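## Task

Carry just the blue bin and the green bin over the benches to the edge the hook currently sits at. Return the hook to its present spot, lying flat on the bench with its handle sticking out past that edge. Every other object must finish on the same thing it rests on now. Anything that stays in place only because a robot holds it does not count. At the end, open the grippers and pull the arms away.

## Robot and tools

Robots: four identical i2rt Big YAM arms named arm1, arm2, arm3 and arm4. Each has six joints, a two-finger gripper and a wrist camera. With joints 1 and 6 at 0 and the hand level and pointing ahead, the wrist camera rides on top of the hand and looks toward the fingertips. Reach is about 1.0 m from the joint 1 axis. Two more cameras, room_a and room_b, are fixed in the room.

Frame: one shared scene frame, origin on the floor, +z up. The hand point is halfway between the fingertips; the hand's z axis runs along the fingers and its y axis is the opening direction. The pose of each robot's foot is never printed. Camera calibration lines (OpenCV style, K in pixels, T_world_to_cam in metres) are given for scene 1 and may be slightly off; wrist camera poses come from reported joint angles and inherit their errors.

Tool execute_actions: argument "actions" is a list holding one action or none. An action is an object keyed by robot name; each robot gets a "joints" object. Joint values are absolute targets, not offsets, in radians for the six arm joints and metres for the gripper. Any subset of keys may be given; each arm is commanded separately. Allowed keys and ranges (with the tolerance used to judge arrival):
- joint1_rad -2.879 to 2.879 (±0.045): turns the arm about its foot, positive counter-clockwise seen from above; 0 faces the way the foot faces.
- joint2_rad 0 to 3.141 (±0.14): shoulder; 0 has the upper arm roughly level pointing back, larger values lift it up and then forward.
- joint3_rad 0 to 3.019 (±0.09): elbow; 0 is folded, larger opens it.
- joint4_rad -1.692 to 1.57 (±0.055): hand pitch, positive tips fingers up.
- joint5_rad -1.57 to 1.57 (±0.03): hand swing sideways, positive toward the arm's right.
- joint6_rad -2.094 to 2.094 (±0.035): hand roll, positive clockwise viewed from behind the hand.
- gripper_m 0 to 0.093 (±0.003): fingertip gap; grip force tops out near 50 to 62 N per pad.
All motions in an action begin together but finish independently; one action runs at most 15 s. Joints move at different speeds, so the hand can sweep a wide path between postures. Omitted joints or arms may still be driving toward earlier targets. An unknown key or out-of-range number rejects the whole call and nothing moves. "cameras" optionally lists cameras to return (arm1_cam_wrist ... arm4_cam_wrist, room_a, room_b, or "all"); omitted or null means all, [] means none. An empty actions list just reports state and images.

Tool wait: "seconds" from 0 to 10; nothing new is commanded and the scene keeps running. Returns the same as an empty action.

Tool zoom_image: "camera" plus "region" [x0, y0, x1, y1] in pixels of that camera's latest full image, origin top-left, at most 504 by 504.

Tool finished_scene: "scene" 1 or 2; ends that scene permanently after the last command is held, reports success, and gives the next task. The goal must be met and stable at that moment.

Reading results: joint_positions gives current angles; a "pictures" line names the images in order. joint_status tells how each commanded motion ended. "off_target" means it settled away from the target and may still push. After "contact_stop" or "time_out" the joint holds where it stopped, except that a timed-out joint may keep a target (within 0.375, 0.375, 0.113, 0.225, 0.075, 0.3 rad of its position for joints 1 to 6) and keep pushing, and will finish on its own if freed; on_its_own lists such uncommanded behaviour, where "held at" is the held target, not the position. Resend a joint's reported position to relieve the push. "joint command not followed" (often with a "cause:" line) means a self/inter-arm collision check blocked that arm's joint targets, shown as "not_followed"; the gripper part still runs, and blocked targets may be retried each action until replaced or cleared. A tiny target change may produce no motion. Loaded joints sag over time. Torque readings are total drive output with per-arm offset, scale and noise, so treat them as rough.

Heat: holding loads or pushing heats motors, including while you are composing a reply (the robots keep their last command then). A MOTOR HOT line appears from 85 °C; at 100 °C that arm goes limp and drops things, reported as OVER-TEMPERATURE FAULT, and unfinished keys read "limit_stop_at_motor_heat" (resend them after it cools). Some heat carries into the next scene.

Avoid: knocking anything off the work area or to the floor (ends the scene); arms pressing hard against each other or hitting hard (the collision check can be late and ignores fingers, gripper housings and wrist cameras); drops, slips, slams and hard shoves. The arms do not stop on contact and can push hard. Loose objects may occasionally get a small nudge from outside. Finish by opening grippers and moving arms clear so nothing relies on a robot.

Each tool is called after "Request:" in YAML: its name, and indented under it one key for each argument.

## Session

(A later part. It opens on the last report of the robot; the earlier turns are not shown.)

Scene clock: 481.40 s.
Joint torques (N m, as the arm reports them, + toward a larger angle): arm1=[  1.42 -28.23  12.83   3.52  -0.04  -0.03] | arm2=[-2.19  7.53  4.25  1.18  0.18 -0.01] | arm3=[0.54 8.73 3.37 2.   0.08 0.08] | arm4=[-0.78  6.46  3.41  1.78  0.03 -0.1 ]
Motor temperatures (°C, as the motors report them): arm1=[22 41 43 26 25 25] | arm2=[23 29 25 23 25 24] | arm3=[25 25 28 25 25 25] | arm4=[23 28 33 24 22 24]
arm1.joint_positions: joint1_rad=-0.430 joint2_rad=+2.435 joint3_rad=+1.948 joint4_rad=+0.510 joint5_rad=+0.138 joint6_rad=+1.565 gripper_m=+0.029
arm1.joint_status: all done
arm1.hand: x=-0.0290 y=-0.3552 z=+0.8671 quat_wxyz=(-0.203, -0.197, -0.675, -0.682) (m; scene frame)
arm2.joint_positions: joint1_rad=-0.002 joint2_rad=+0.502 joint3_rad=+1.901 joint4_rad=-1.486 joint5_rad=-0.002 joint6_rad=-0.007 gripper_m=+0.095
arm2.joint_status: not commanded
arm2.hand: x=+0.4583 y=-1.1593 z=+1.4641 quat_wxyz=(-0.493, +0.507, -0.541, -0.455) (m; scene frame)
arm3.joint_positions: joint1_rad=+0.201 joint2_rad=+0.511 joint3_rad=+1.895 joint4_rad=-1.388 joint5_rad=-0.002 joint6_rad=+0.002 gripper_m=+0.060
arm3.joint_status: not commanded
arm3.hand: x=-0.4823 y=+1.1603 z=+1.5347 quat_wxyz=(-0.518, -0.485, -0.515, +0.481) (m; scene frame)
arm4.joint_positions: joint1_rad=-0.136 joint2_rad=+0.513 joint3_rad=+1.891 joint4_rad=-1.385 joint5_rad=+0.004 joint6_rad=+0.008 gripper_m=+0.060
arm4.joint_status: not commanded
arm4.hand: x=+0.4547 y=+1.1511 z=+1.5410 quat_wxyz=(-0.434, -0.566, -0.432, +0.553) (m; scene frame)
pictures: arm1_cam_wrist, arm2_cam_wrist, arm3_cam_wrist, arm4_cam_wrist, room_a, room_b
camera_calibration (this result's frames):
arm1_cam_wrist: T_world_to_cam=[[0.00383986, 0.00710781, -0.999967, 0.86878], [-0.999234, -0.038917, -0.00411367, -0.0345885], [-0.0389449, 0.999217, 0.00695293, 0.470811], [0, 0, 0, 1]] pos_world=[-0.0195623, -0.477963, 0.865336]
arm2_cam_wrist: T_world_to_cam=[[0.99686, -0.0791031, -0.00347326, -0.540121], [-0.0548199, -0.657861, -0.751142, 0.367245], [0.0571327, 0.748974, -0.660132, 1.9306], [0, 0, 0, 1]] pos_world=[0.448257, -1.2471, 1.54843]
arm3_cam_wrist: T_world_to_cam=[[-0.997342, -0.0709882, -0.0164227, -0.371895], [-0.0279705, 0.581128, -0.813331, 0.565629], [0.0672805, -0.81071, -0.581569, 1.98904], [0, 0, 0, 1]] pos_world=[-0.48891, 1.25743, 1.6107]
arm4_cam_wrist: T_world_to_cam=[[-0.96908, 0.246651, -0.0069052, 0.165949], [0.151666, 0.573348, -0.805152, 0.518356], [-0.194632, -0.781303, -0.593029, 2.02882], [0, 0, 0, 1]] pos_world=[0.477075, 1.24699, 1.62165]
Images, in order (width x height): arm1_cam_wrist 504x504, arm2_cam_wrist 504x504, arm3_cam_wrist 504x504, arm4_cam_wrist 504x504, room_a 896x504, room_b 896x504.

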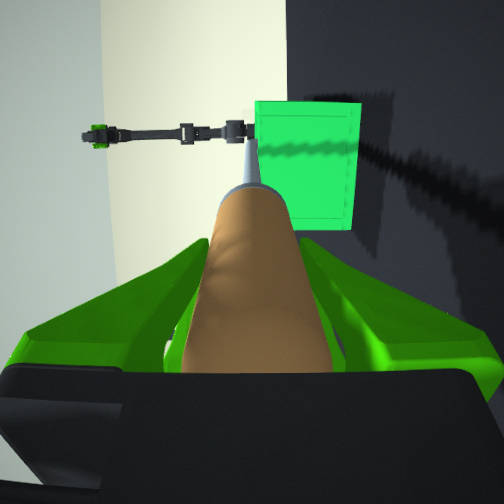

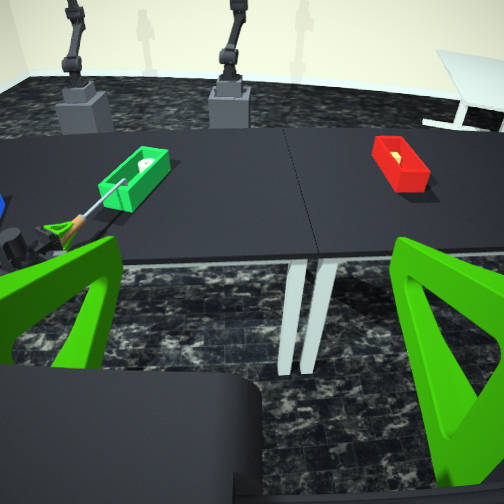

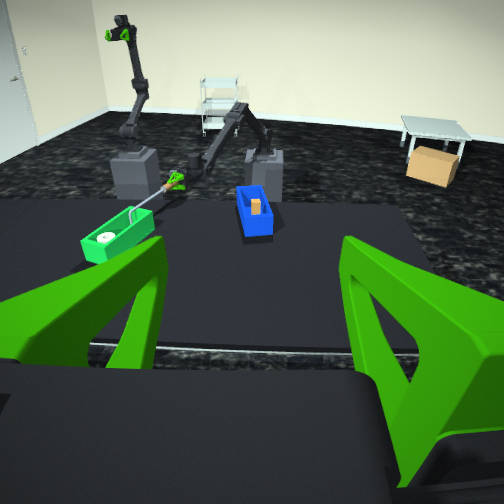

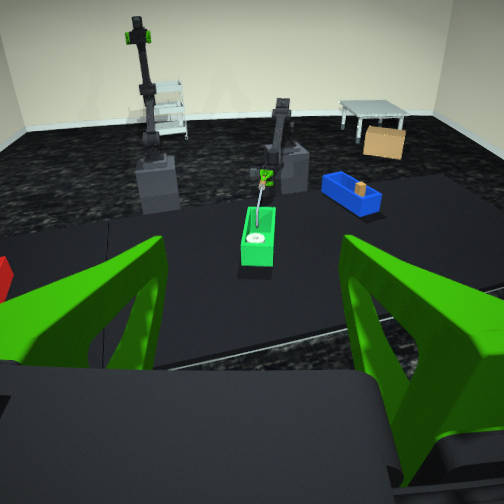

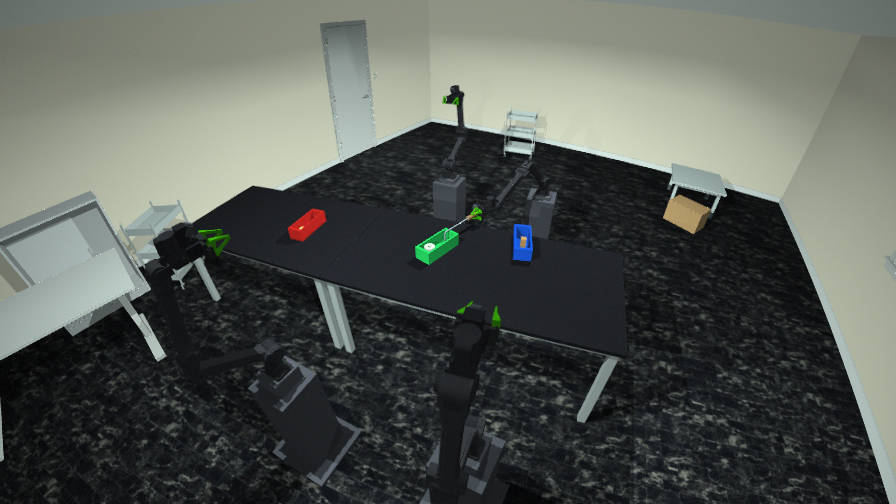

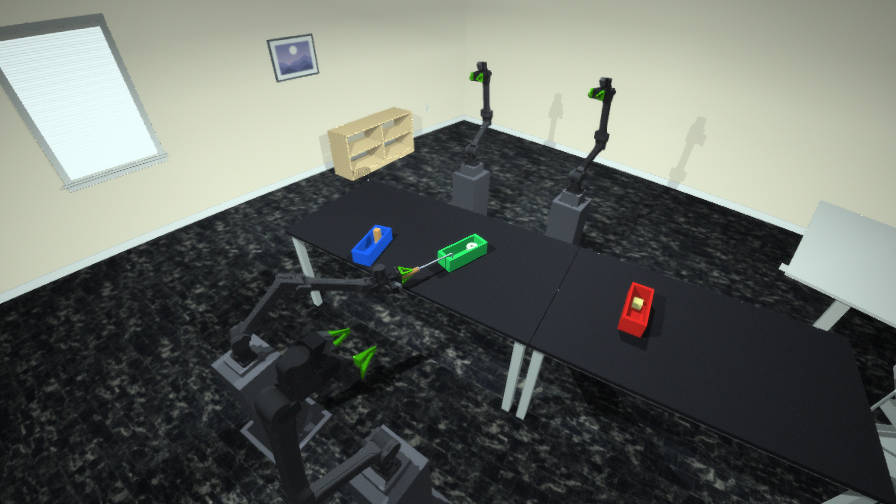

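Request:
execute_actions:
  actions:
    - {"arm1":{"joints":{"joint1_rad":-0.524,"joint2_rad":2.222,"joint3_rad":1.681,"joint4_rad":0.737,"joint5_rad":-0.059,"joint6_rad":1.565,"gripper_m":0}}}
  cameras: ["arm1_cam_wrist","arm2_cam_wrist","room_b"]

Scene clock: 486.57 s.
Joint torques (N m, as the arm reports them, + toward a larger angle): arm1=[  0.9  -25.58  11.95   3.66  -0.11  -0.05] | arm2=[-1.91  7.76  4.19  1.11  0.18  0.  ] | arm3=[0.51 8.86 3.37 2.   0.08 0.08] | arm4=[-0.51  6.58  3.58  1.56  0.04 -0.09]
Motor temperatures (°C, as the motors report them): arm1=[22 42 42 26 25 25] | arm2=[23 29 25 23 25 24] | arm3=[25 25 28 25 25 25] | arm4=[23 28 33 24 22 24]
arm1.joint_positions: joint1_rad=-0.525 joint2_rad=+2.285 joint3_rad=+1.655 joint4_rad=+0.684 joint5_rad=-0.058 joint6_rad=+1.564 gripper_m=+0.029
arm1.joint_status: gripper_m off_target (ended at +0.029, target +0.000); the others done
arm1.hand: x=-0.0110 y=-0.4335 z=+0.8772 quat_wxyz=(-0.174, -0.157, -0.674, -0.701) (m; scene frame)
arm2.joint_positions: joint1_rad=-0.002 joint2_rad=+0.502 joint3_rad=+1.901 joint4_rad=-1.486 joint5_rad=-0.002 joint6_rad=-0.007 gripper_m=+0.095
arm2.joint_status: not commanded
arm2.hand: x=+0.4583 y=-1.1593 z=+1.4641 quat_wxyz=(-0.493, +0.507, -0.541, -0.455) (m; scene frame)
arm3.joint_positions: joint1_rad=+0.201 joint2_rad=+0.511 joint3_rad=+1.895 joint4_rad=-1.388 joint5_rad=-0.002 joint6_rad=+0.002 gripper_m=+0.060
arm3.joint_status: not commanded
arm3.hand: x=-0.4823 y=+1.1603 z=+1.5347 quat_wxyz=(-0.518, -0.485, -0.515, +0.481) (m; scene frame)
arm4.joint_positions: joint1_rad=-0.136 joint2_rad=+0.513 joint3_rad=+1.891 joint4_rad=-1.385 joint5_rad=+0.004 joint6_rad=+0.008 gripper_m=+0.060
arm4.joint_status: not commanded
arm4.hand: x=+0.4547 y=+1.1511 z=+1.5410 quat_wxyz=(-0.434, -0.566, -0.432, +0.553) (m; scene frame)
pictures: arm1_cam_wrist, arm2_cam_wrist, room_b
camera_calibration (this result's frames):
arm1_cam_wrist: T_world_to_cam=[[0.0235385, 0.0318813, -0.999214, 0.889594], [-0.98988, -0.139166, -0.0277589, -0.042209], [-0.139942, 0.989756, 0.0282829, 0.525851], [0, 0, 0, 1]] pos_world=[0.0108669, -0.554699, 0.872851]
arm2_cam_wrist: T_world_to_cam=[[0.99686, -0.0791031, -0.00347326, -0.540121], [-0.0548199, -0.657861, -0.751142, 0.367245], [0.0571327, 0.748974, -0.660132, 1.9306], [0, 0, 0, 1]] pos_world=[0.448257, -1.2471, 1.54843]
Images, in order (width x height): arm1_cam_wrist 504x504, arm2_cam_wrist 504x504, room_b 896x504.

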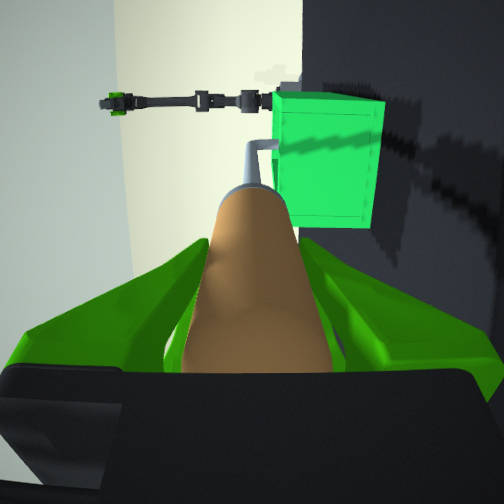

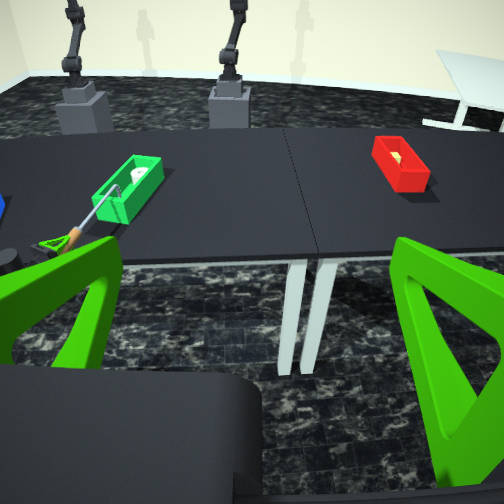

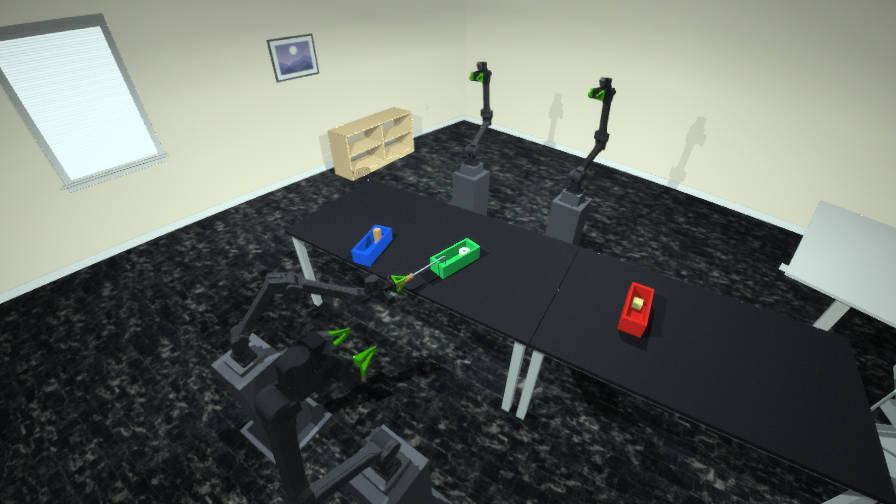

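Request:
execute_actions:
  actions:
    - {"arm1":{"joints":{"joint1_rad":-0.650,"joint2_rad":2.129,"joint3_rad":1.503,"joint4_rad":0.81,"joint5_rad":-0.285,"joint6_rad":1.565,"gripper_m":0}}}
  cameras: ["arm1_cam_wrist","arm2_cam_wrist","room_b"]

Request:
execute_actions:
  actions:
    - {"arm1":{"joints":{"joint1_rad":-0.787,"joint2_rad":2.075,"joint3_rad":1.398,"joint4_rad":0.86,"joint5_rad":-0.522,"joint6_rad":1.565,"gripper_m":0}}}
  cameras: ["arm1_cam_wrist","arm2_cam_wrist","room_b", "arm3_cam_wrist"]

Scene clock: 491.43 s.
Joint torques (N m, as the arm reports them, + toward a larger angle): arm1=[  1.24 -24.97  11.19   3.73  -0.03  -0.04] | arm2=[-1.94  7.68  4.28  1.26  0.19  0.02] | arm3=[0.53 8.8  3.36 2.01 0.08 0.08] | arm4=[ 0.01  6.02  3.51  1.68  0.05 -0.07]
Motor temperatures (°C, as the motors report them): arm1=[22 41 42 26 25 25] | arm2=[23 29 25 23 25 24] | arm3=[25 25 28 25 25 25] | arm4=[23 28 32 24 22 24]
arm1.joint_positions: joint1_rad=-0.648 joint2_rad=+2.198 joint3_rad=+1.480 joint4_rad=+0.756 joint5_rad=-0.286 joint6_rad=+1.563 gripper_m=+0.029
arm1.joint_status: gripper_m off_target (ended at +0.029, target +0.000); the others done
arm1.hand: x=+0.0181 y=-0.5086 z=+0.8728 quat_wxyz=(-0.138, -0.121, -0.688, -0.703) (m; scene frame)
arm2.joint_positions: joint1_rad=-0.002 joint2_rad=+0.502 joint3_rad=+1.901 joint4_rad=-1.486 joint5_rad=-0.002 joint6_rad=-0.007 gripper_m=+0.095
arm2.joint_status: not commanded
arm2.hand: x=+0.4583 y=-1.1593 z=+1.4641 quat_wxyz=(-0.493, +0.507, -0.541, -0.455) (m; scene frame)
arm3.joint_positions: joint1_rad=+0.201 joint2_rad=+0.511 joint3_rad=+1.895 joint4_rad=-1.388 joint5_rad=-0.002 joint6_rad=+0.002 gripper_m=+0.060
arm3.joint_status: not commanded
arm3.hand: x=-0.4823 y=+1.1603 z=+1.5347 quat_wxyz=(-0.518, -0.485, -0.515, +0.481) (m; scene frame)
arm4.joint_positions: joint1_rad=-0.136 joint2_rad=+0.513 joint3_rad=+1.891 joint4_rad=-1.385 joint5_rad=+0.004 joint6_rad=+0.008 gripper_m=+0.060
arm4.joint_status: not commanded
arm4.hand: x=+0.4547 y=+1.1511 z=+1.5410 quat_wxyz=(-0.434, -0.566, -0.432, +0.553) (m; scene frame)
pictures: arm1_cam_wrist, arm2_cam_wrist, room_b
camera_calibration (this result's frames):
arm1_cam_wrist: T_world_to_cam=[[0.0200572, 0.015204, -0.999683, 0.878879], [-0.969917, -0.242334, -0.0231456, -0.0808422], [-0.242609, 0.970074, 0.00988604, 0.612223], [0, 0, 0, 1]] pos_world=[0.0524927, -0.626855, 0.870677]
arm2_cam_wrist: T_world_to_cam=[[0.99686, -0.0791031, -0.00347326, -0.540121], [-0.0548199, -0.657861, -0.751142, 0.367245], [0.0571327, 0.748974, -0.660132, 1.9306], [0, 0, 0, 1]] pos_world=[0.448257, -1.2471, 1.54843]
Images, in order (width x height): arm1_cam_wrist 504x504, arm2_cam_wrist 504x504, room_b 896x504.

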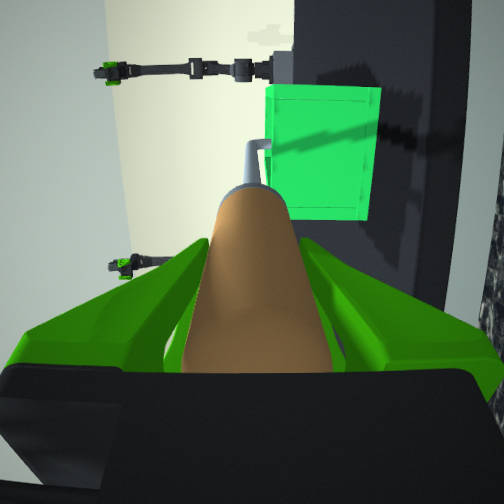

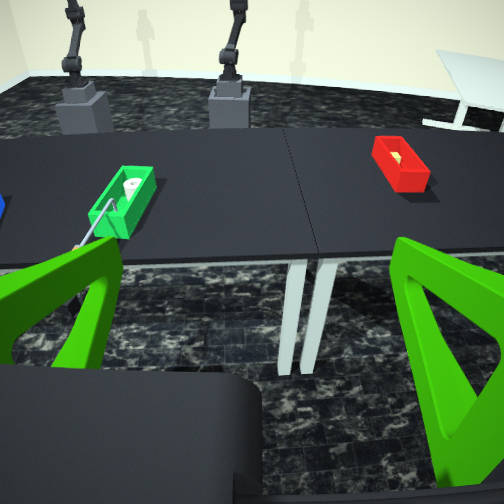

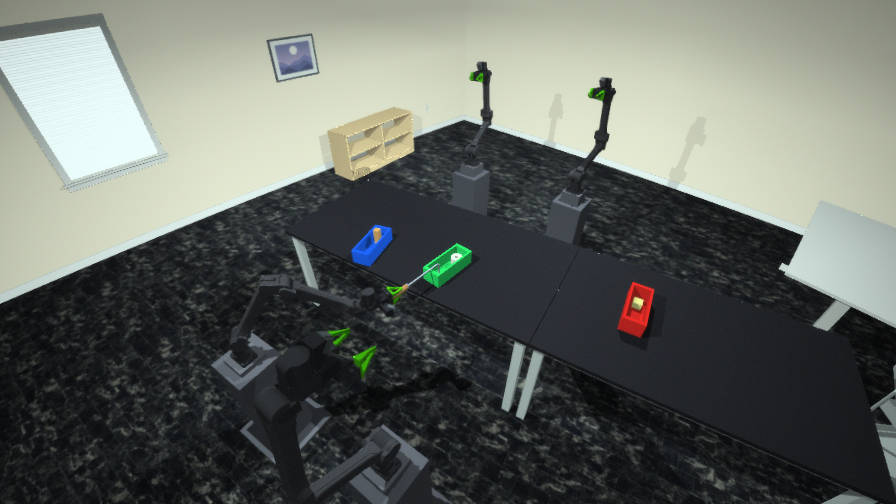

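Scene clock: 492.77 s.
Joint torques (N m, as the arm reports them, + toward a larger angle): arm1=[  0.64 -24.41  10.51   3.64  -0.02  -0.04] | arm2=[-1.99  7.43  4.19  1.25  0.18  0.  ] | arm3=[0.63 8.78 3.37 2.   0.08 0.08] | arm4=[-0.71  6.66  3.56  1.54  0.09 -0.09]
Motor temperatures (°C, as the motors report them): arm1=[22 41 42 26 25 25] | arm2=[23 29 25 23 25 24] | arm3=[25 25 28 25 25 25] | arm4=[23 28 32 24 22 24]
arm1.joint_positions: joint1_rad=-0.785 joint2_rad=+2.146 joint3_rad=+1.379 joint4_rad=+0.807 joint5_rad=-0.523 joint6_rad=+1.563 gripper_m=+0.029
arm1.joint_status: gripper_m off_target (ended at +0.029, target +0.000); the others done
arm1.hand: x=+0.0505 y=-0.5820 z=+0.8735 quat_wxyz=(-0.106, -0.083, -0.694, -0.708) (m; scene frame)
arm2.joint_positions: joint1_rad=-0.002 joint2_rad=+0.502 joint3_rad=+1.901 joint4_rad=-1.486 joint5_rad=-0.002 joint6_rad=-0.007 gripper_m=+0.095
arm2.joint_status: not commanded
arm2.hand: x=+0.4583 y=-1.1593 z=+1.4641 quat_wxyz=(-0.493, +0.507, -0.541, -0.455) (m; scene frame)
arm3.joint_positions: joint1_rad=+0.201 joint2_rad=+0.511 joint3_rad=+1.895 joint4_rad=-1.388 joint5_rad=-0.002 joint6_rad=+0.002 gripper_m=+0.060
arm3.joint_status: not commanded
arm3.hand: x=-0.4823 y=+1.1603 z=+1.5347 quat_wxyz=(-0.518, -0.485, -0.515, +0.481) (m; scene frame)
arm4.joint_positions: joint1_rad=-0.136 joint2_rad=+0.513 joint3_rad=+1.891 joint4_rad=-1.385 joint5_rad=+0.004 joint6_rad=+0.008 gripper_m=+0.060
arm4.joint_status: not commanded
arm4.hand: x=+0.4547 y=+1.1511 z=+1.5410 quat_wxyz=(-0.434, -0.566, -0.432, +0.553) (m; scene frame)
pictures: arm1_cam_wrist, arm2_cam_wrist, arm3_cam_wrist, room_b
camera_calibration (this result's frames):
arm1_cam_wrist: T_world_to_cam=[[0.0263492, 0.0132413, -0.999565, 0.878571], [-0.940721, -0.337917, -0.0292744, -0.118936], [-0.338157, 0.941083, 0.00355255, 0.684723], [0, 0, 0, 1]] pos_world=[0.0965086, -0.696205, 0.872274]
arm2_cam_wrist: T_world_to_cam=[[0.99686, -0.0791031, -0.00347326, -0.540121], [-0.0548199, -0.657861, -0.751142, 0.367245], [0.0571327, 0.748974, -0.660132, 1.9306], [0, 0, 0, 1]] pos_world=[0.448257, -1.2471, 1.54843]
arm3_cam_wrist: T_world_to_cam=[[-0.997342, -0.0709882, -0.0164227, -0.371895], [-0.0279705, 0.581128, -0.813331, 0.565629], [0.0672805, -0.81071, -0.581569, 1.98904], [0, 0, 0, 1]] pos_world=[-0.48891, 1.25743, 1.6107]
Images, in order (width x height): arm1_cam_wrist 504x504, arm2_cam_wrist 504x504, arm3_cam_wrist 504x504, room_b 896x504.

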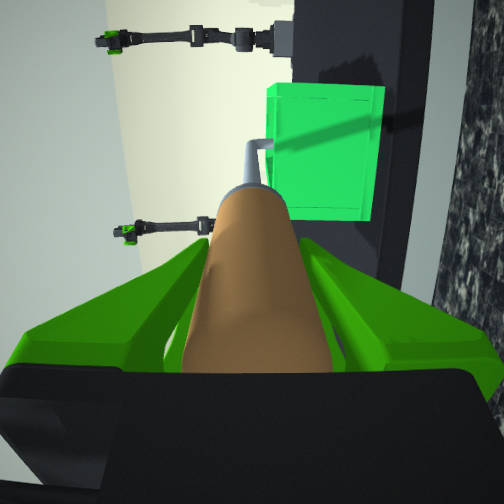

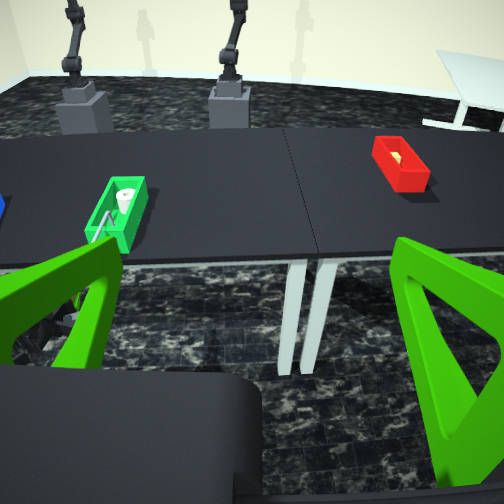

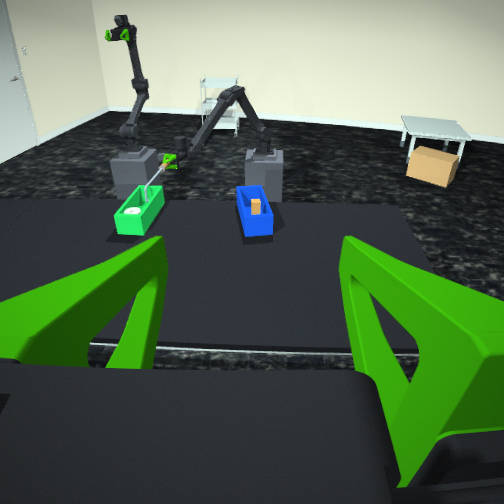

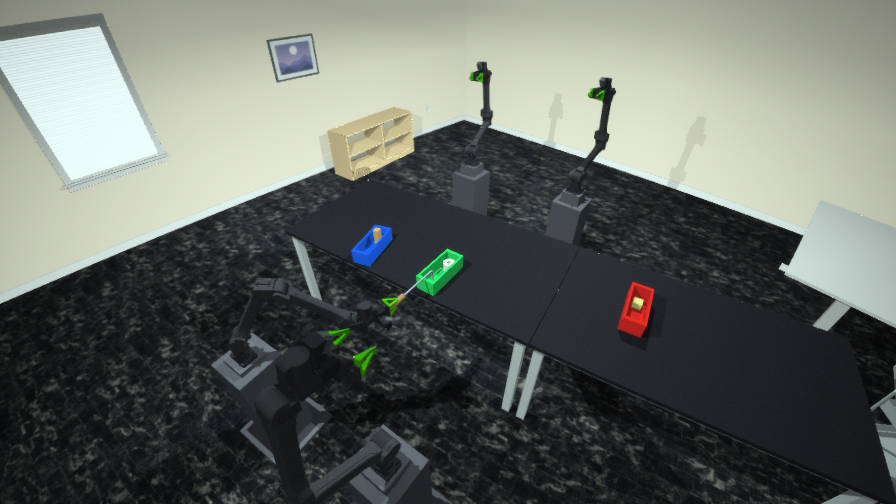

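Request:
zoom_image:
  camera: "arm1_cam_wrist"
  region: [250, 40, 470, 260]

Request:
zoom_image:
  camera: "room_b"
  region: [330, 210, 490, 310]

Region (250, 40, 470, 260) of arm1_cam_wrist's 504x504 image, scaled by 2.291, with more detail than that image has.

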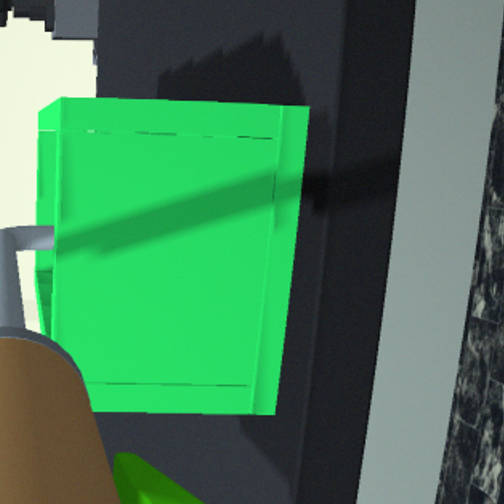

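Region (330, 210, 490, 310) of room_b's 896x504 image, scaled by 3.150, with more detail than that image has; it fills the top 315 rows of this view, and the rest is white.

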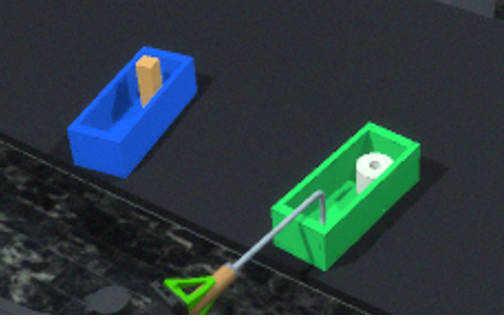

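Request:
execute_actions:
  actions:
    - {"arm1":{"joints":{"joint1_rad":-0.836,"joint2_rad":2.058,"joint3_rad":1.366,"joint4_rad":0.875,"joint5_rad":-0.598,"joint6_rad":1.565,"gripper_m":0}}}
  cameras: ["arm1_cam_wrist","room_b"]

Request:
zoom_image:
  camera: "arm1_cam_wrist"
  region: [250, 40, 470, 260]

Scene clock: 506.30 s.
Joint torques (N m, as the arm reports them, + toward a larger angle): arm1=[  1.39 -24.13  10.56   3.54  -0.02  -0.06] | arm2=[-2.11  7.94  4.28  1.27  0.17 -0.02] | arm3=[0.57 8.78 3.35 2.01 0.08 0.08] | arm4=[-0.7   6.24  3.34  1.67  0.06 -0.06]
Motor temperatures (°C, as the motors report them): arm1=[22 41 40 26 25 25] | arm2=[23 29 25 23 25 24] | arm3=[25 25 28 25 25 25] | arm4=[23 28 32 24 22 24]
arm1.joint_positions: joint1_rad=-0.837 joint2_rad=+2.132 joint3_rad=+1.345 joint4_rad=+0.823 joint5_rad=-0.599 joint6_rad=+1.563 gripper_m=+0.029
arm1.joint_status: gripper_m off_target (ended at +0.029, target +0.000); the others done
arm1.hand: x=+0.0623 y=-0.6113 z=+0.8710 quat_wxyz=(-0.097, -0.075, -0.696, -0.707) (m; scene frame)
arm2.joint_positions: joint1_rad=-0.002 joint2_rad=+0.502 joint3_rad=+1.901 joint4_rad=-1.486 joint5_rad=-0.002 joint6_rad=-0.007 gripper_m=+0.095
arm2.joint_status: not commanded
arm2.hand: x=+0.4583 y=-1.1593 z=+1.4641 quat_wxyz=(-0.493, +0.507, -0.541, -0.455) (m; scene frame)
arm3.joint_positions: joint1_rad=+0.201 joint2_rad=+0.511 joint3_rad=+1.895 joint4_rad=-1.388 joint5_rad=-0.002 joint6_rad=+0.002 gripper_m=+0.060
arm3.joint_status: not commanded
arm3.hand: x=-0.4823 y=+1.1603 z=+1.5347 quat_wxyz=(-0.518, -0.485, -0.515, +0.481) (m; scene frame)
arm4.joint_positions: joint1_rad=-0.136 joint2_rad=+0.513 joint3_rad=+1.891 joint4_rad=-1.385 joint5_rad=+0.004 joint6_rad=+0.008 gripper_m=+0.060
arm4.joint_status: not commanded
arm4.hand: x=+0.4547 y=+1.1511 z=+1.5410 quat_wxyz=(-0.434, -0.566, -0.432, +0.553) (m; scene frame)
pictures: arm1_cam_wrist, room_b
camera_calibration (this result's frames):
arm1_cam_wrist: T_world_to_cam=[[0.0250398, 0.0091779, -0.999644, 0.873783], [-0.932513, -0.36015, -0.0266648, -0.134181], [-0.360266, 0.932849, -0.000459544, 0.716154], [0, 0, 0, 1]] pos_world=[0.111002, -0.724409, 0.870224]
Images, in order (width x height): arm1_cam_wrist 504x504, room_b 896x504.

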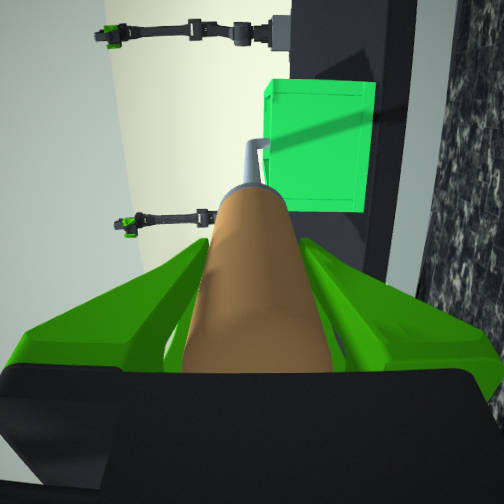

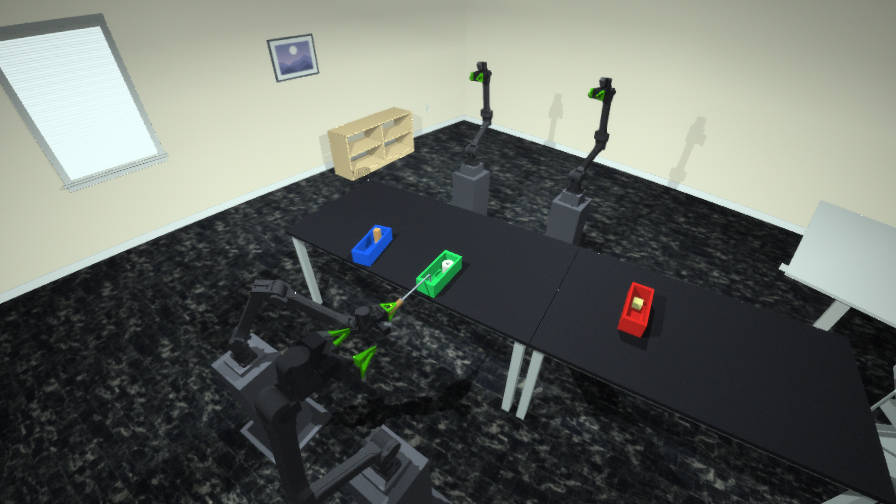

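Region (250, 40, 470, 260) of arm1_cam_wrist's 504x504 image, scaled by 2.291, with more detail than that image has.

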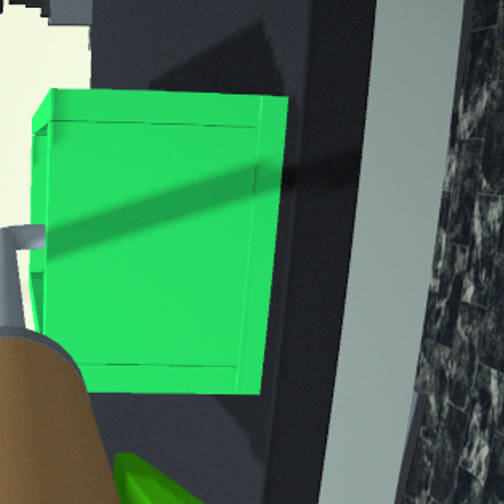

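Request:
execute_actions:
  actions:
    - {"arm1":{"joints":{"joint1_rad":-0.836,"joint2_rad":1.90,"joint3_rad":1.55,"joint4_rad":0.875,"joint5_rad":-0.598,"joint6_rad":1.565,"gripper_m":0}}}
  cameras: ["room_b"]

Request:
execute_actions:
  actions:
    - {"arm1":{"joints":{"joint1_rad":0.445,"joint2_rad":1.90,"joint3_rad":1.55,"joint4_rad":0.875,"joint5_rad":0.154,"joint6_rad":1.565,"gripper_m":0}}}
  cameras: ["room_b", "arm1_cam_wrist"]

Scene clock: 517.97 s.
Joint torques (N m, as the arm reports them, + toward a larger angle): arm1=[  1.09 -17.88  15.07   2.49   0.3   -0.03] | arm2=[-2.08  7.85  4.18  1.28  0.17  0.01] | arm3=[0.58 8.8  3.37 1.99 0.08 0.08] | arm4=[-0.89  6.34  3.63  1.74  0.1  -0.07]
Motor temperatures (°C, as the motors report them): arm1=[22 40 40 26 25 25] | arm2=[23 29 25 23 25 24] | arm3=[25 25 28 25 25 25] | arm4=[23 28 32 24 22 24]
arm1.joint_positions: joint1_rad=-0.837 joint2_rad=+1.918 joint3_rad=+1.497 joint4_rad=+0.849 joint5_rad=-0.604 joint6_rad=+1.562 gripper_m=+0.029
arm1.joint_status: gripper_m off_target (ended at +0.029, target +0.000); the others done
arm1.hand: x=+0.0570 y=-0.6129 z=+1.1159 quat_wxyz=(-0.185, +0.020, -0.578, -0.795) (m; scene frame)
arm2.joint_positions: joint1_rad=-0.002 joint2_rad=+0.502 joint3_rad=+1.901 joint4_rad=-1.486 joint5_rad=-0.002 joint6_rad=-0.007 gripper_m=+0.095
arm2.joint_status: not commanded
arm2.hand: x=+0.4583 y=-1.1593 z=+1.4641 quat_wxyz=(-0.493, +0.507, -0.541, -0.455) (m; scene frame)
arm3.joint_positions: joint1_rad=+0.201 joint2_rad=+0.511 joint3_rad=+1.895 joint4_rad=-1.388 joint5_rad=-0.002 joint6_rad=+0.002 gripper_m=+0.060
arm3.joint_status: not commanded
arm3.hand: x=-0.4823 y=+1.1603 z=+1.5347 quat_wxyz=(-0.518, -0.485, -0.515, +0.481) (m; scene frame)
arm4.joint_positions: joint1_rad=-0.136 joint2_rad=+0.513 joint3_rad=+1.891 joint4_rad=-1.385 joint5_rad=+0.004 joint6_rad=+0.008 gripper_m=+0.060
arm4.joint_status: not commanded
arm4.hand: x=+0.4547 y=+1.1511 z=+1.5410 quat_wxyz=(-0.434, -0.566, -0.432, +0.553) (m; scene frame)
pictures: room_b
Images, in order (width x height): room_b 896x504.

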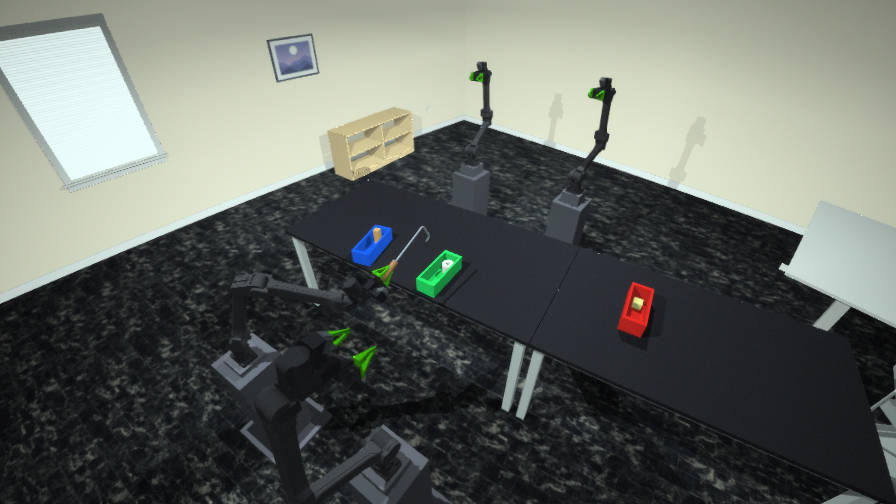

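Scene clock: 520.17 s.
Joint torques (N m, as the arm reports them, + toward a larger angle): arm1=[  1.97 -20.34  15.06   2.72  -0.26  -0.02] | arm2=[-2.01  7.5   4.2   1.18  0.18  0.02] | arm3=[0.5  8.86 3.36 1.99 0.08 0.08] | arm4=[-0.99  6.39  3.41  1.54 -0.05 -0.06]
Motor temperatures (°C, as the motors report them): arm1=[22 40 41 26 25 25] | arm2=[23 29 25 23 25 24] | arm3=[25 25 28 25 25 25] | arm4=[23 28 32 24 22 24]
arm1.joint_positions: joint1_rad=+0.440 joint2_rad=+1.938 joint3_rad=+1.497 joint4_rad=+0.844 joint5_rad=+0.156 joint6_rad=+1.562 gripper_m=+0.029
arm1.joint_status: gripper_m off_target (ended at +0.029, target +0.000); the others done
arm1.hand: x=-0.7533 y=-0.4617 z=+1.1109 quat_wxyz=(+0.134, +0.056, -0.555, -0.819) (m; scene frame)
arm2.joint_positions: joint1_rad=-0.002 joint2_rad=+0.502 joint3_rad=+1.901 joint4_rad=-1.486 joint5_rad=-0.002 joint6_rad=-0.007 gripper_m=+0.095
arm2.joint_status: not commanded
arm2.hand: x=+0.4583 y=-1.1593 z=+1.4641 quat_wxyz=(-0.493, +0.507, -0.541, -0.455) (m; scene frame)
arm3.joint_positions: joint1_rad=+0.201 joint2_rad=+0.511 joint3_rad=+1.895 joint4_rad=-1.388 joint5_rad=-0.002 joint6_rad=+0.002 gripper_m=+0.060
arm3.joint_status: not commanded
arm3.hand: x=-0.4823 y=+1.1603 z=+1.5347 quat_wxyz=(-0.518, -0.485, -0.515, +0.481) (m; scene frame)
arm4.joint_positions: joint1_rad=-0.136 joint2_rad=+0.513 joint3_rad=+1.891 joint4_rad=-1.385 joint5_rad=+0.004 joint6_rad=+0.008 gripper_m=+0.060
arm4.joint_status: not commanded
arm4.hand: x=+0.4547 y=+1.1511 z=+1.5410 quat_wxyz=(-0.434, -0.566, -0.432, +0.553) (m; scene frame)
pictures: arm1_cam_wrist, room_b
camera_calibration (this result's frames):
arm1_cam_wrist: T_world_to_cam=[[-0.164297, 0.343016, -0.92485, 1.06105], [-0.644245, -0.747309, -0.162719, -0.644878], [-0.746964, 0.569096, 0.343767, -0.558783], [0, 0, 0, 1]] pos_world=[-0.658523, -0.527878, 1.06847]
Images, in order (width x height): arm1_cam_wrist 504x504, room_b 896x504.

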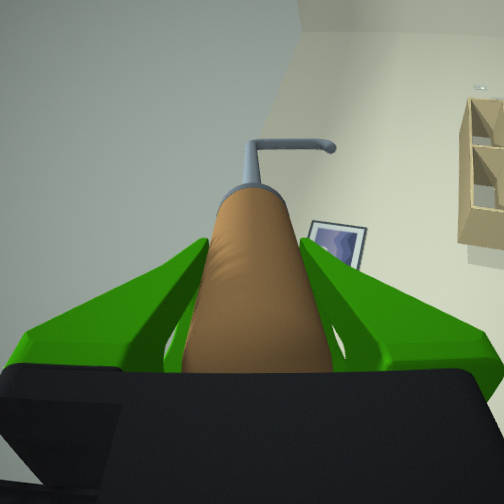

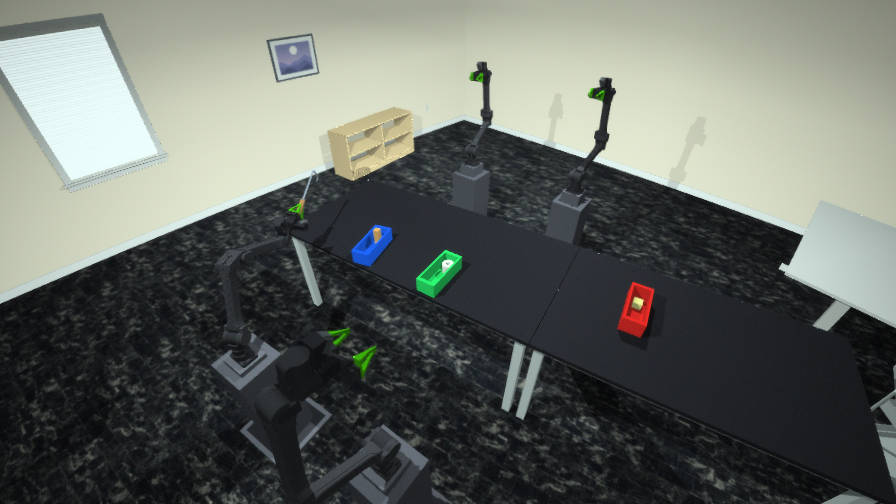

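Request:
execute_actions:
  actions:
    - {"arm1":{"joints":{"joint1_rad":0.448,"joint2_rad":2.21,"joint3_rad":1.60,"joint4_rad":0.885,"joint5_rad":0.154,"joint6_rad":1.565,"gripper_m":0}}}
  cameras: ["room_b", "arm1_cam_wrist"]

Scene clock: 530.90 s.
Joint torques (N m, as the arm reports them, + toward a larger angle): arm1=[  1.79 -25.78  14.36   3.39  -0.21  -0.04] | arm2=[-2.12  7.76  4.28  1.27  0.16  0.01] | arm3=[0.49 8.74 3.37 2.   0.08 0.08] | arm4=[-1.05  5.69  3.46  1.57  0.02 -0.04]
Motor temperatures (°C, as the motors report them): arm1=[22 40 43 26 25 25] | arm2=[23 29 25 23 25 24] | arm3=[25 25 28 25 25 25] | arm4=[23 28 32 24 22 24]
arm1.joint_positions: joint1_rad=+0.441 joint2_rad=+2.282 joint3_rad=+1.543 joint4_rad=+0.836 joint5_rad=+0.156 joint6_rad=+1.560 gripper_m=+0.029
arm1.joint_status: gripper_m off_target (ended at +0.029, target +0.000); the others done
arm1.hand: x=-0.7774 y=-0.4153 z=+0.8576 quat_wxyz=(+0.106, +0.090, -0.670, -0.729) (m; scene frame)
arm2.joint_positions: joint1_rad=-0.002 joint2_rad=+0.502 joint3_rad=+1.901 joint4_rad=-1.486 joint5_rad=-0.002 joint6_rad=-0.007 gripper_m=+0.095
arm2.joint_status: not commanded
arm2.hand: x=+0.4583 y=-1.1593 z=+1.4641 quat_wxyz=(-0.493, +0.507, -0.541, -0.455) (m; scene frame)
arm3.joint_positions: joint1_rad=+0.201 joint2_rad=+0.511 joint3_rad=+1.895 joint4_rad=-1.388 joint5_rad=-0.002 joint6_rad=+0.002 gripper_m=+0.060
arm3.joint_status: not commanded
arm3.hand: x=-0.4823 y=+1.1603 z=+1.5347 quat_wxyz=(-0.518, -0.485, -0.515, +0.481) (m; scene frame)
arm4.joint_positions: joint1_rad=-0.136 joint2_rad=+0.513 joint3_rad=+1.891 joint4_rad=-1.385 joint5_rad=+0.004 joint6_rad=+0.008 gripper_m=+0.060
arm4.joint_status: not commanded
arm4.hand: x=+0.4547 y=+1.1511 z=+1.5410 quat_wxyz=(-0.434, -0.566, -0.432, +0.553) (m; scene frame)
pictures: arm1_cam_wrist, room_b
camera_calibration (this result's frames):
arm1_cam_wrist: T_world_to_cam=[[-0.0385307, 0.074138, -0.996503, 0.854448], [-0.629226, -0.776503, -0.0334408, -0.778317], [-0.776267, 0.625737, 0.0765688, -0.286146], [0, 0, 0, 1]] pos_world=[-0.67894, -0.488661, 0.847342]
Images, in order (width x height): arm1_cam_wrist 504x504, room_b 896x504.

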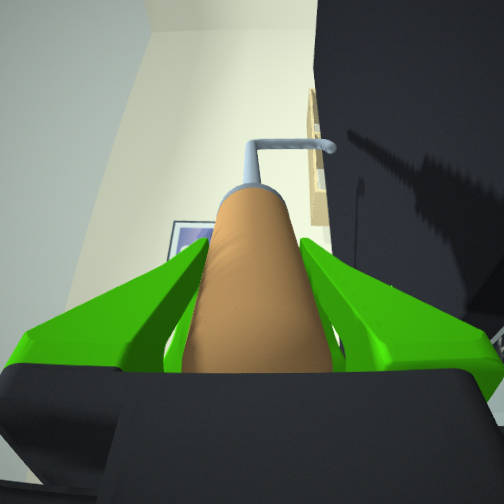

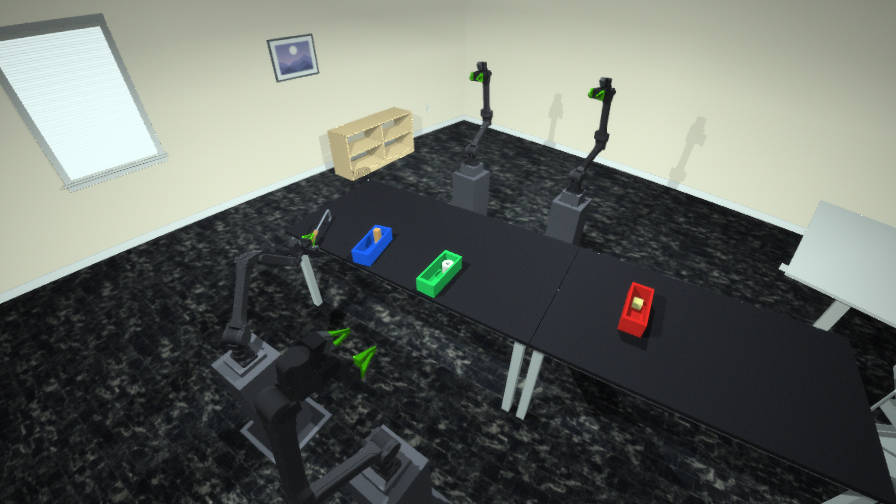

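Request:
execute_actions:
  actions:
    - {"arm1":{"joints":{"joint1_rad":0.448,"joint2_rad":2.235,"joint3_rad":1.60,"joint4_rad":0.885,"joint5_rad":0.154,"joint6_rad":0.0,"gripper_m":0}}}
  cameras: ["room_b", "arm1_cam_wrist"]

Scene clock: 535.80 s.
Joint torques (N m, as the arm reports them, + toward a larger angle): arm1=[  1.93 -23.81  14.17   3.47  -0.17  -0.11] | arm2=[-2.2   8.03  4.11  1.19  0.17 -0.01] | arm3=[0.51 8.78 3.37 2.01 0.08 0.08] | arm4=[-0.36  6.3   3.35  1.64  0.07 -0.07]
Motor temperatures (°C, as the motors report them): arm1=[22 40 43 26 25 25] | arm2=[23 29 25 23 25 24] | arm3=[25 25 28 25 25 25] | arm4=[23 28 32 24 22 24]
arm1.joint_positions: joint1_rad=+0.441 joint2_rad=+2.282 joint3_rad=+1.543 joint4_rad=+0.836 joint5_rad=+0.156 joint6_rad=+0.012 gripper_m=+0.029
arm1.joint_status: gripper_m off_target (ended at +0.029, target +0.000); the others done
arm1.hand: x=-0.7775 y=-0.4154 z=+0.8576 quat_wxyz=(-0.434, +0.533, -0.416, -0.595) (m; scene frame)
arm2.joint_positions: joint1_rad=-0.002 joint2_rad=+0.502 joint3_rad=+1.901 joint4_rad=-1.486 joint5_rad=-0.002 joint6_rad=-0.007 gripper_m=+0.095
arm2.joint_status: not commanded
arm2.hand: x=+0.4583 y=-1.1593 z=+1.4641 quat_wxyz=(-0.493, +0.507, -0.541, -0.455) (m; scene frame)
arm3.joint_positions: joint1_rad=+0.201 joint2_rad=+0.511 joint3_rad=+1.895 joint4_rad=-1.388 joint5_rad=-0.002 joint6_rad=+0.002 gripper_m=+0.060
arm3.joint_status: not commanded
arm3.hand: x=-0.4823 y=+1.1603 z=+1.5347 quat_wxyz=(-0.518, -0.485, -0.515, +0.481) (m; scene frame)
arm4.joint_positions: joint1_rad=-0.136 joint2_rad=+0.513 joint3_rad=+1.891 joint4_rad=-1.385 joint5_rad=+0.004 joint6_rad=+0.008 gripper_m=+0.060
arm4.joint_status: not commanded
arm4.hand: x=+0.4547 y=+1.1511 z=+1.5410 quat_wxyz=(-0.434, -0.566, -0.432, +0.553) (m; scene frame)
pictures: arm1_cam_wrist, room_b
camera_calibration (this result's frames):
arm1_cam_wrist: T_world_to_cam=[[0.961007, 0.273722, -0.0392725, 0.893547], [0.104999, -0.492591, -0.863904, 0.622574], [-0.255815, 0.826094, -0.502124, 0.697942], [0, 0, 0, 1]] pos_world=[-0.745531, -0.514475, 0.923389]
Images, in order (width x height): arm1_cam_wrist 504x504, room_b 896x504.

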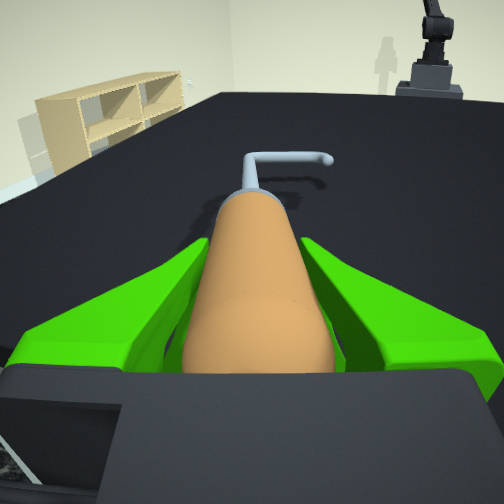

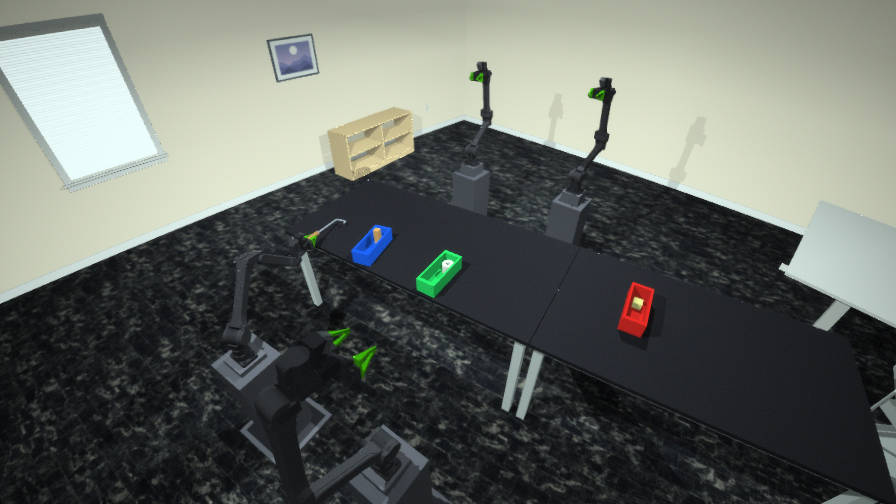

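Request:
execute_actions:
  actions:
    - {"arm1":{"joints":{"joint1_rad":0.448,"joint2_rad":2.31,"joint3_rad":1.60,"joint4_rad":0.885,"joint5_rad":0.154,"joint6_rad":0.0,"gripper_m":0}}}
  cameras: ["room_b", "arm1_cam_wrist"]

Scene clock: 539.83 s.
Joint torques (N m, as the arm reports them, + toward a larger angle): arm1=[  1.95 -21.31  14.11   3.03  -0.15   0.01] | arm2=[-1.84  7.92  4.19  1.28  0.17  0.02] | arm3=[0.54 8.74 3.35 2.   0.08 0.08] | arm4=[-0.36  6.66  3.35  1.53  0.06 -0.09]
Motor temperatures (°C, as the motors report them): arm1=[22 40 43 26 25 25] | arm2=[23 29 25 23 25 24] | arm3=[25 25 28 25 25 25] | arm4=[23 28 32 24 22 24]
arm1.joint_positions: joint1_rad=+0.441 joint2_rad=+2.326 joint3_rad=+1.543 joint4_rad=+0.850 joint5_rad=+0.155 joint6_rad=+0.003 gripper_m=+0.029
arm1.joint_status: gripper_m off_target (ended at +0.029, target +0.000); the others done
arm1.hand: x=-0.7776 y=-0.4164 z=+0.8244 quat_wxyz=(-0.432, +0.545, -0.418, -0.584) (m; scene frame)
arm2.joint_positions: joint1_rad=-0.002 joint2_rad=+0.502 joint3_rad=+1.901 joint4_rad=-1.486 joint5_rad=-0.002 joint6_rad=-0.007 gripper_m=+0.095
arm2.joint_status: not commanded
arm2.hand: x=+0.4583 y=-1.1593 z=+1.4641 quat_wxyz=(-0.493, +0.507, -0.541, -0.455) (m; scene frame)
arm3.joint_positions: joint1_rad=+0.201 joint2_rad=+0.511 joint3_rad=+1.895 joint4_rad=-1.388 joint5_rad=-0.002 joint6_rad=+0.002 gripper_m=+0.060
arm3.joint_status: not commanded
arm3.hand: x=-0.4823 y=+1.1603 z=+1.5347 quat_wxyz=(-0.518, -0.485, -0.515, +0.481) (m; scene frame)
arm4.joint_positions: joint1_rad=-0.136 joint2_rad=+0.513 joint3_rad=+1.891 joint4_rad=-1.385 joint5_rad=+0.004 joint6_rad=+0.008 gripper_m=+0.060
arm4.joint_status: not commanded
arm4.hand: x=+0.4547 y=+1.1511 z=+1.5410 quat_wxyz=(-0.434, -0.566, -0.432, +0.553) (m; scene frame)
pictures: arm1_cam_wrist, room_b
camera_calibration (this result's frames):
arm1_cam_wrist: T_world_to_cam=[[0.96164, 0.273184, -0.0248789, 0.881102], [0.124148, -0.514295, -0.84858, 0.58662], [-0.244614, 0.81294, -0.528482, 0.707079], [0, 0, 0, 1]] pos_world=[-0.747169, -0.51382, 0.893394]
Images, in order (width x height): arm1_cam_wrist 504x504, room_b 896x504.

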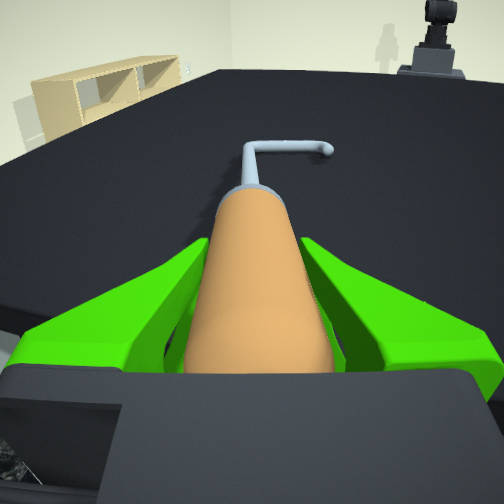

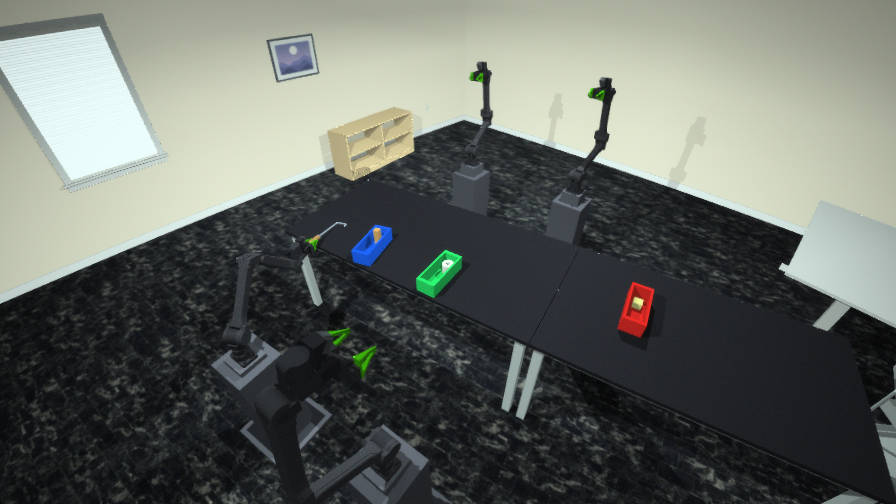

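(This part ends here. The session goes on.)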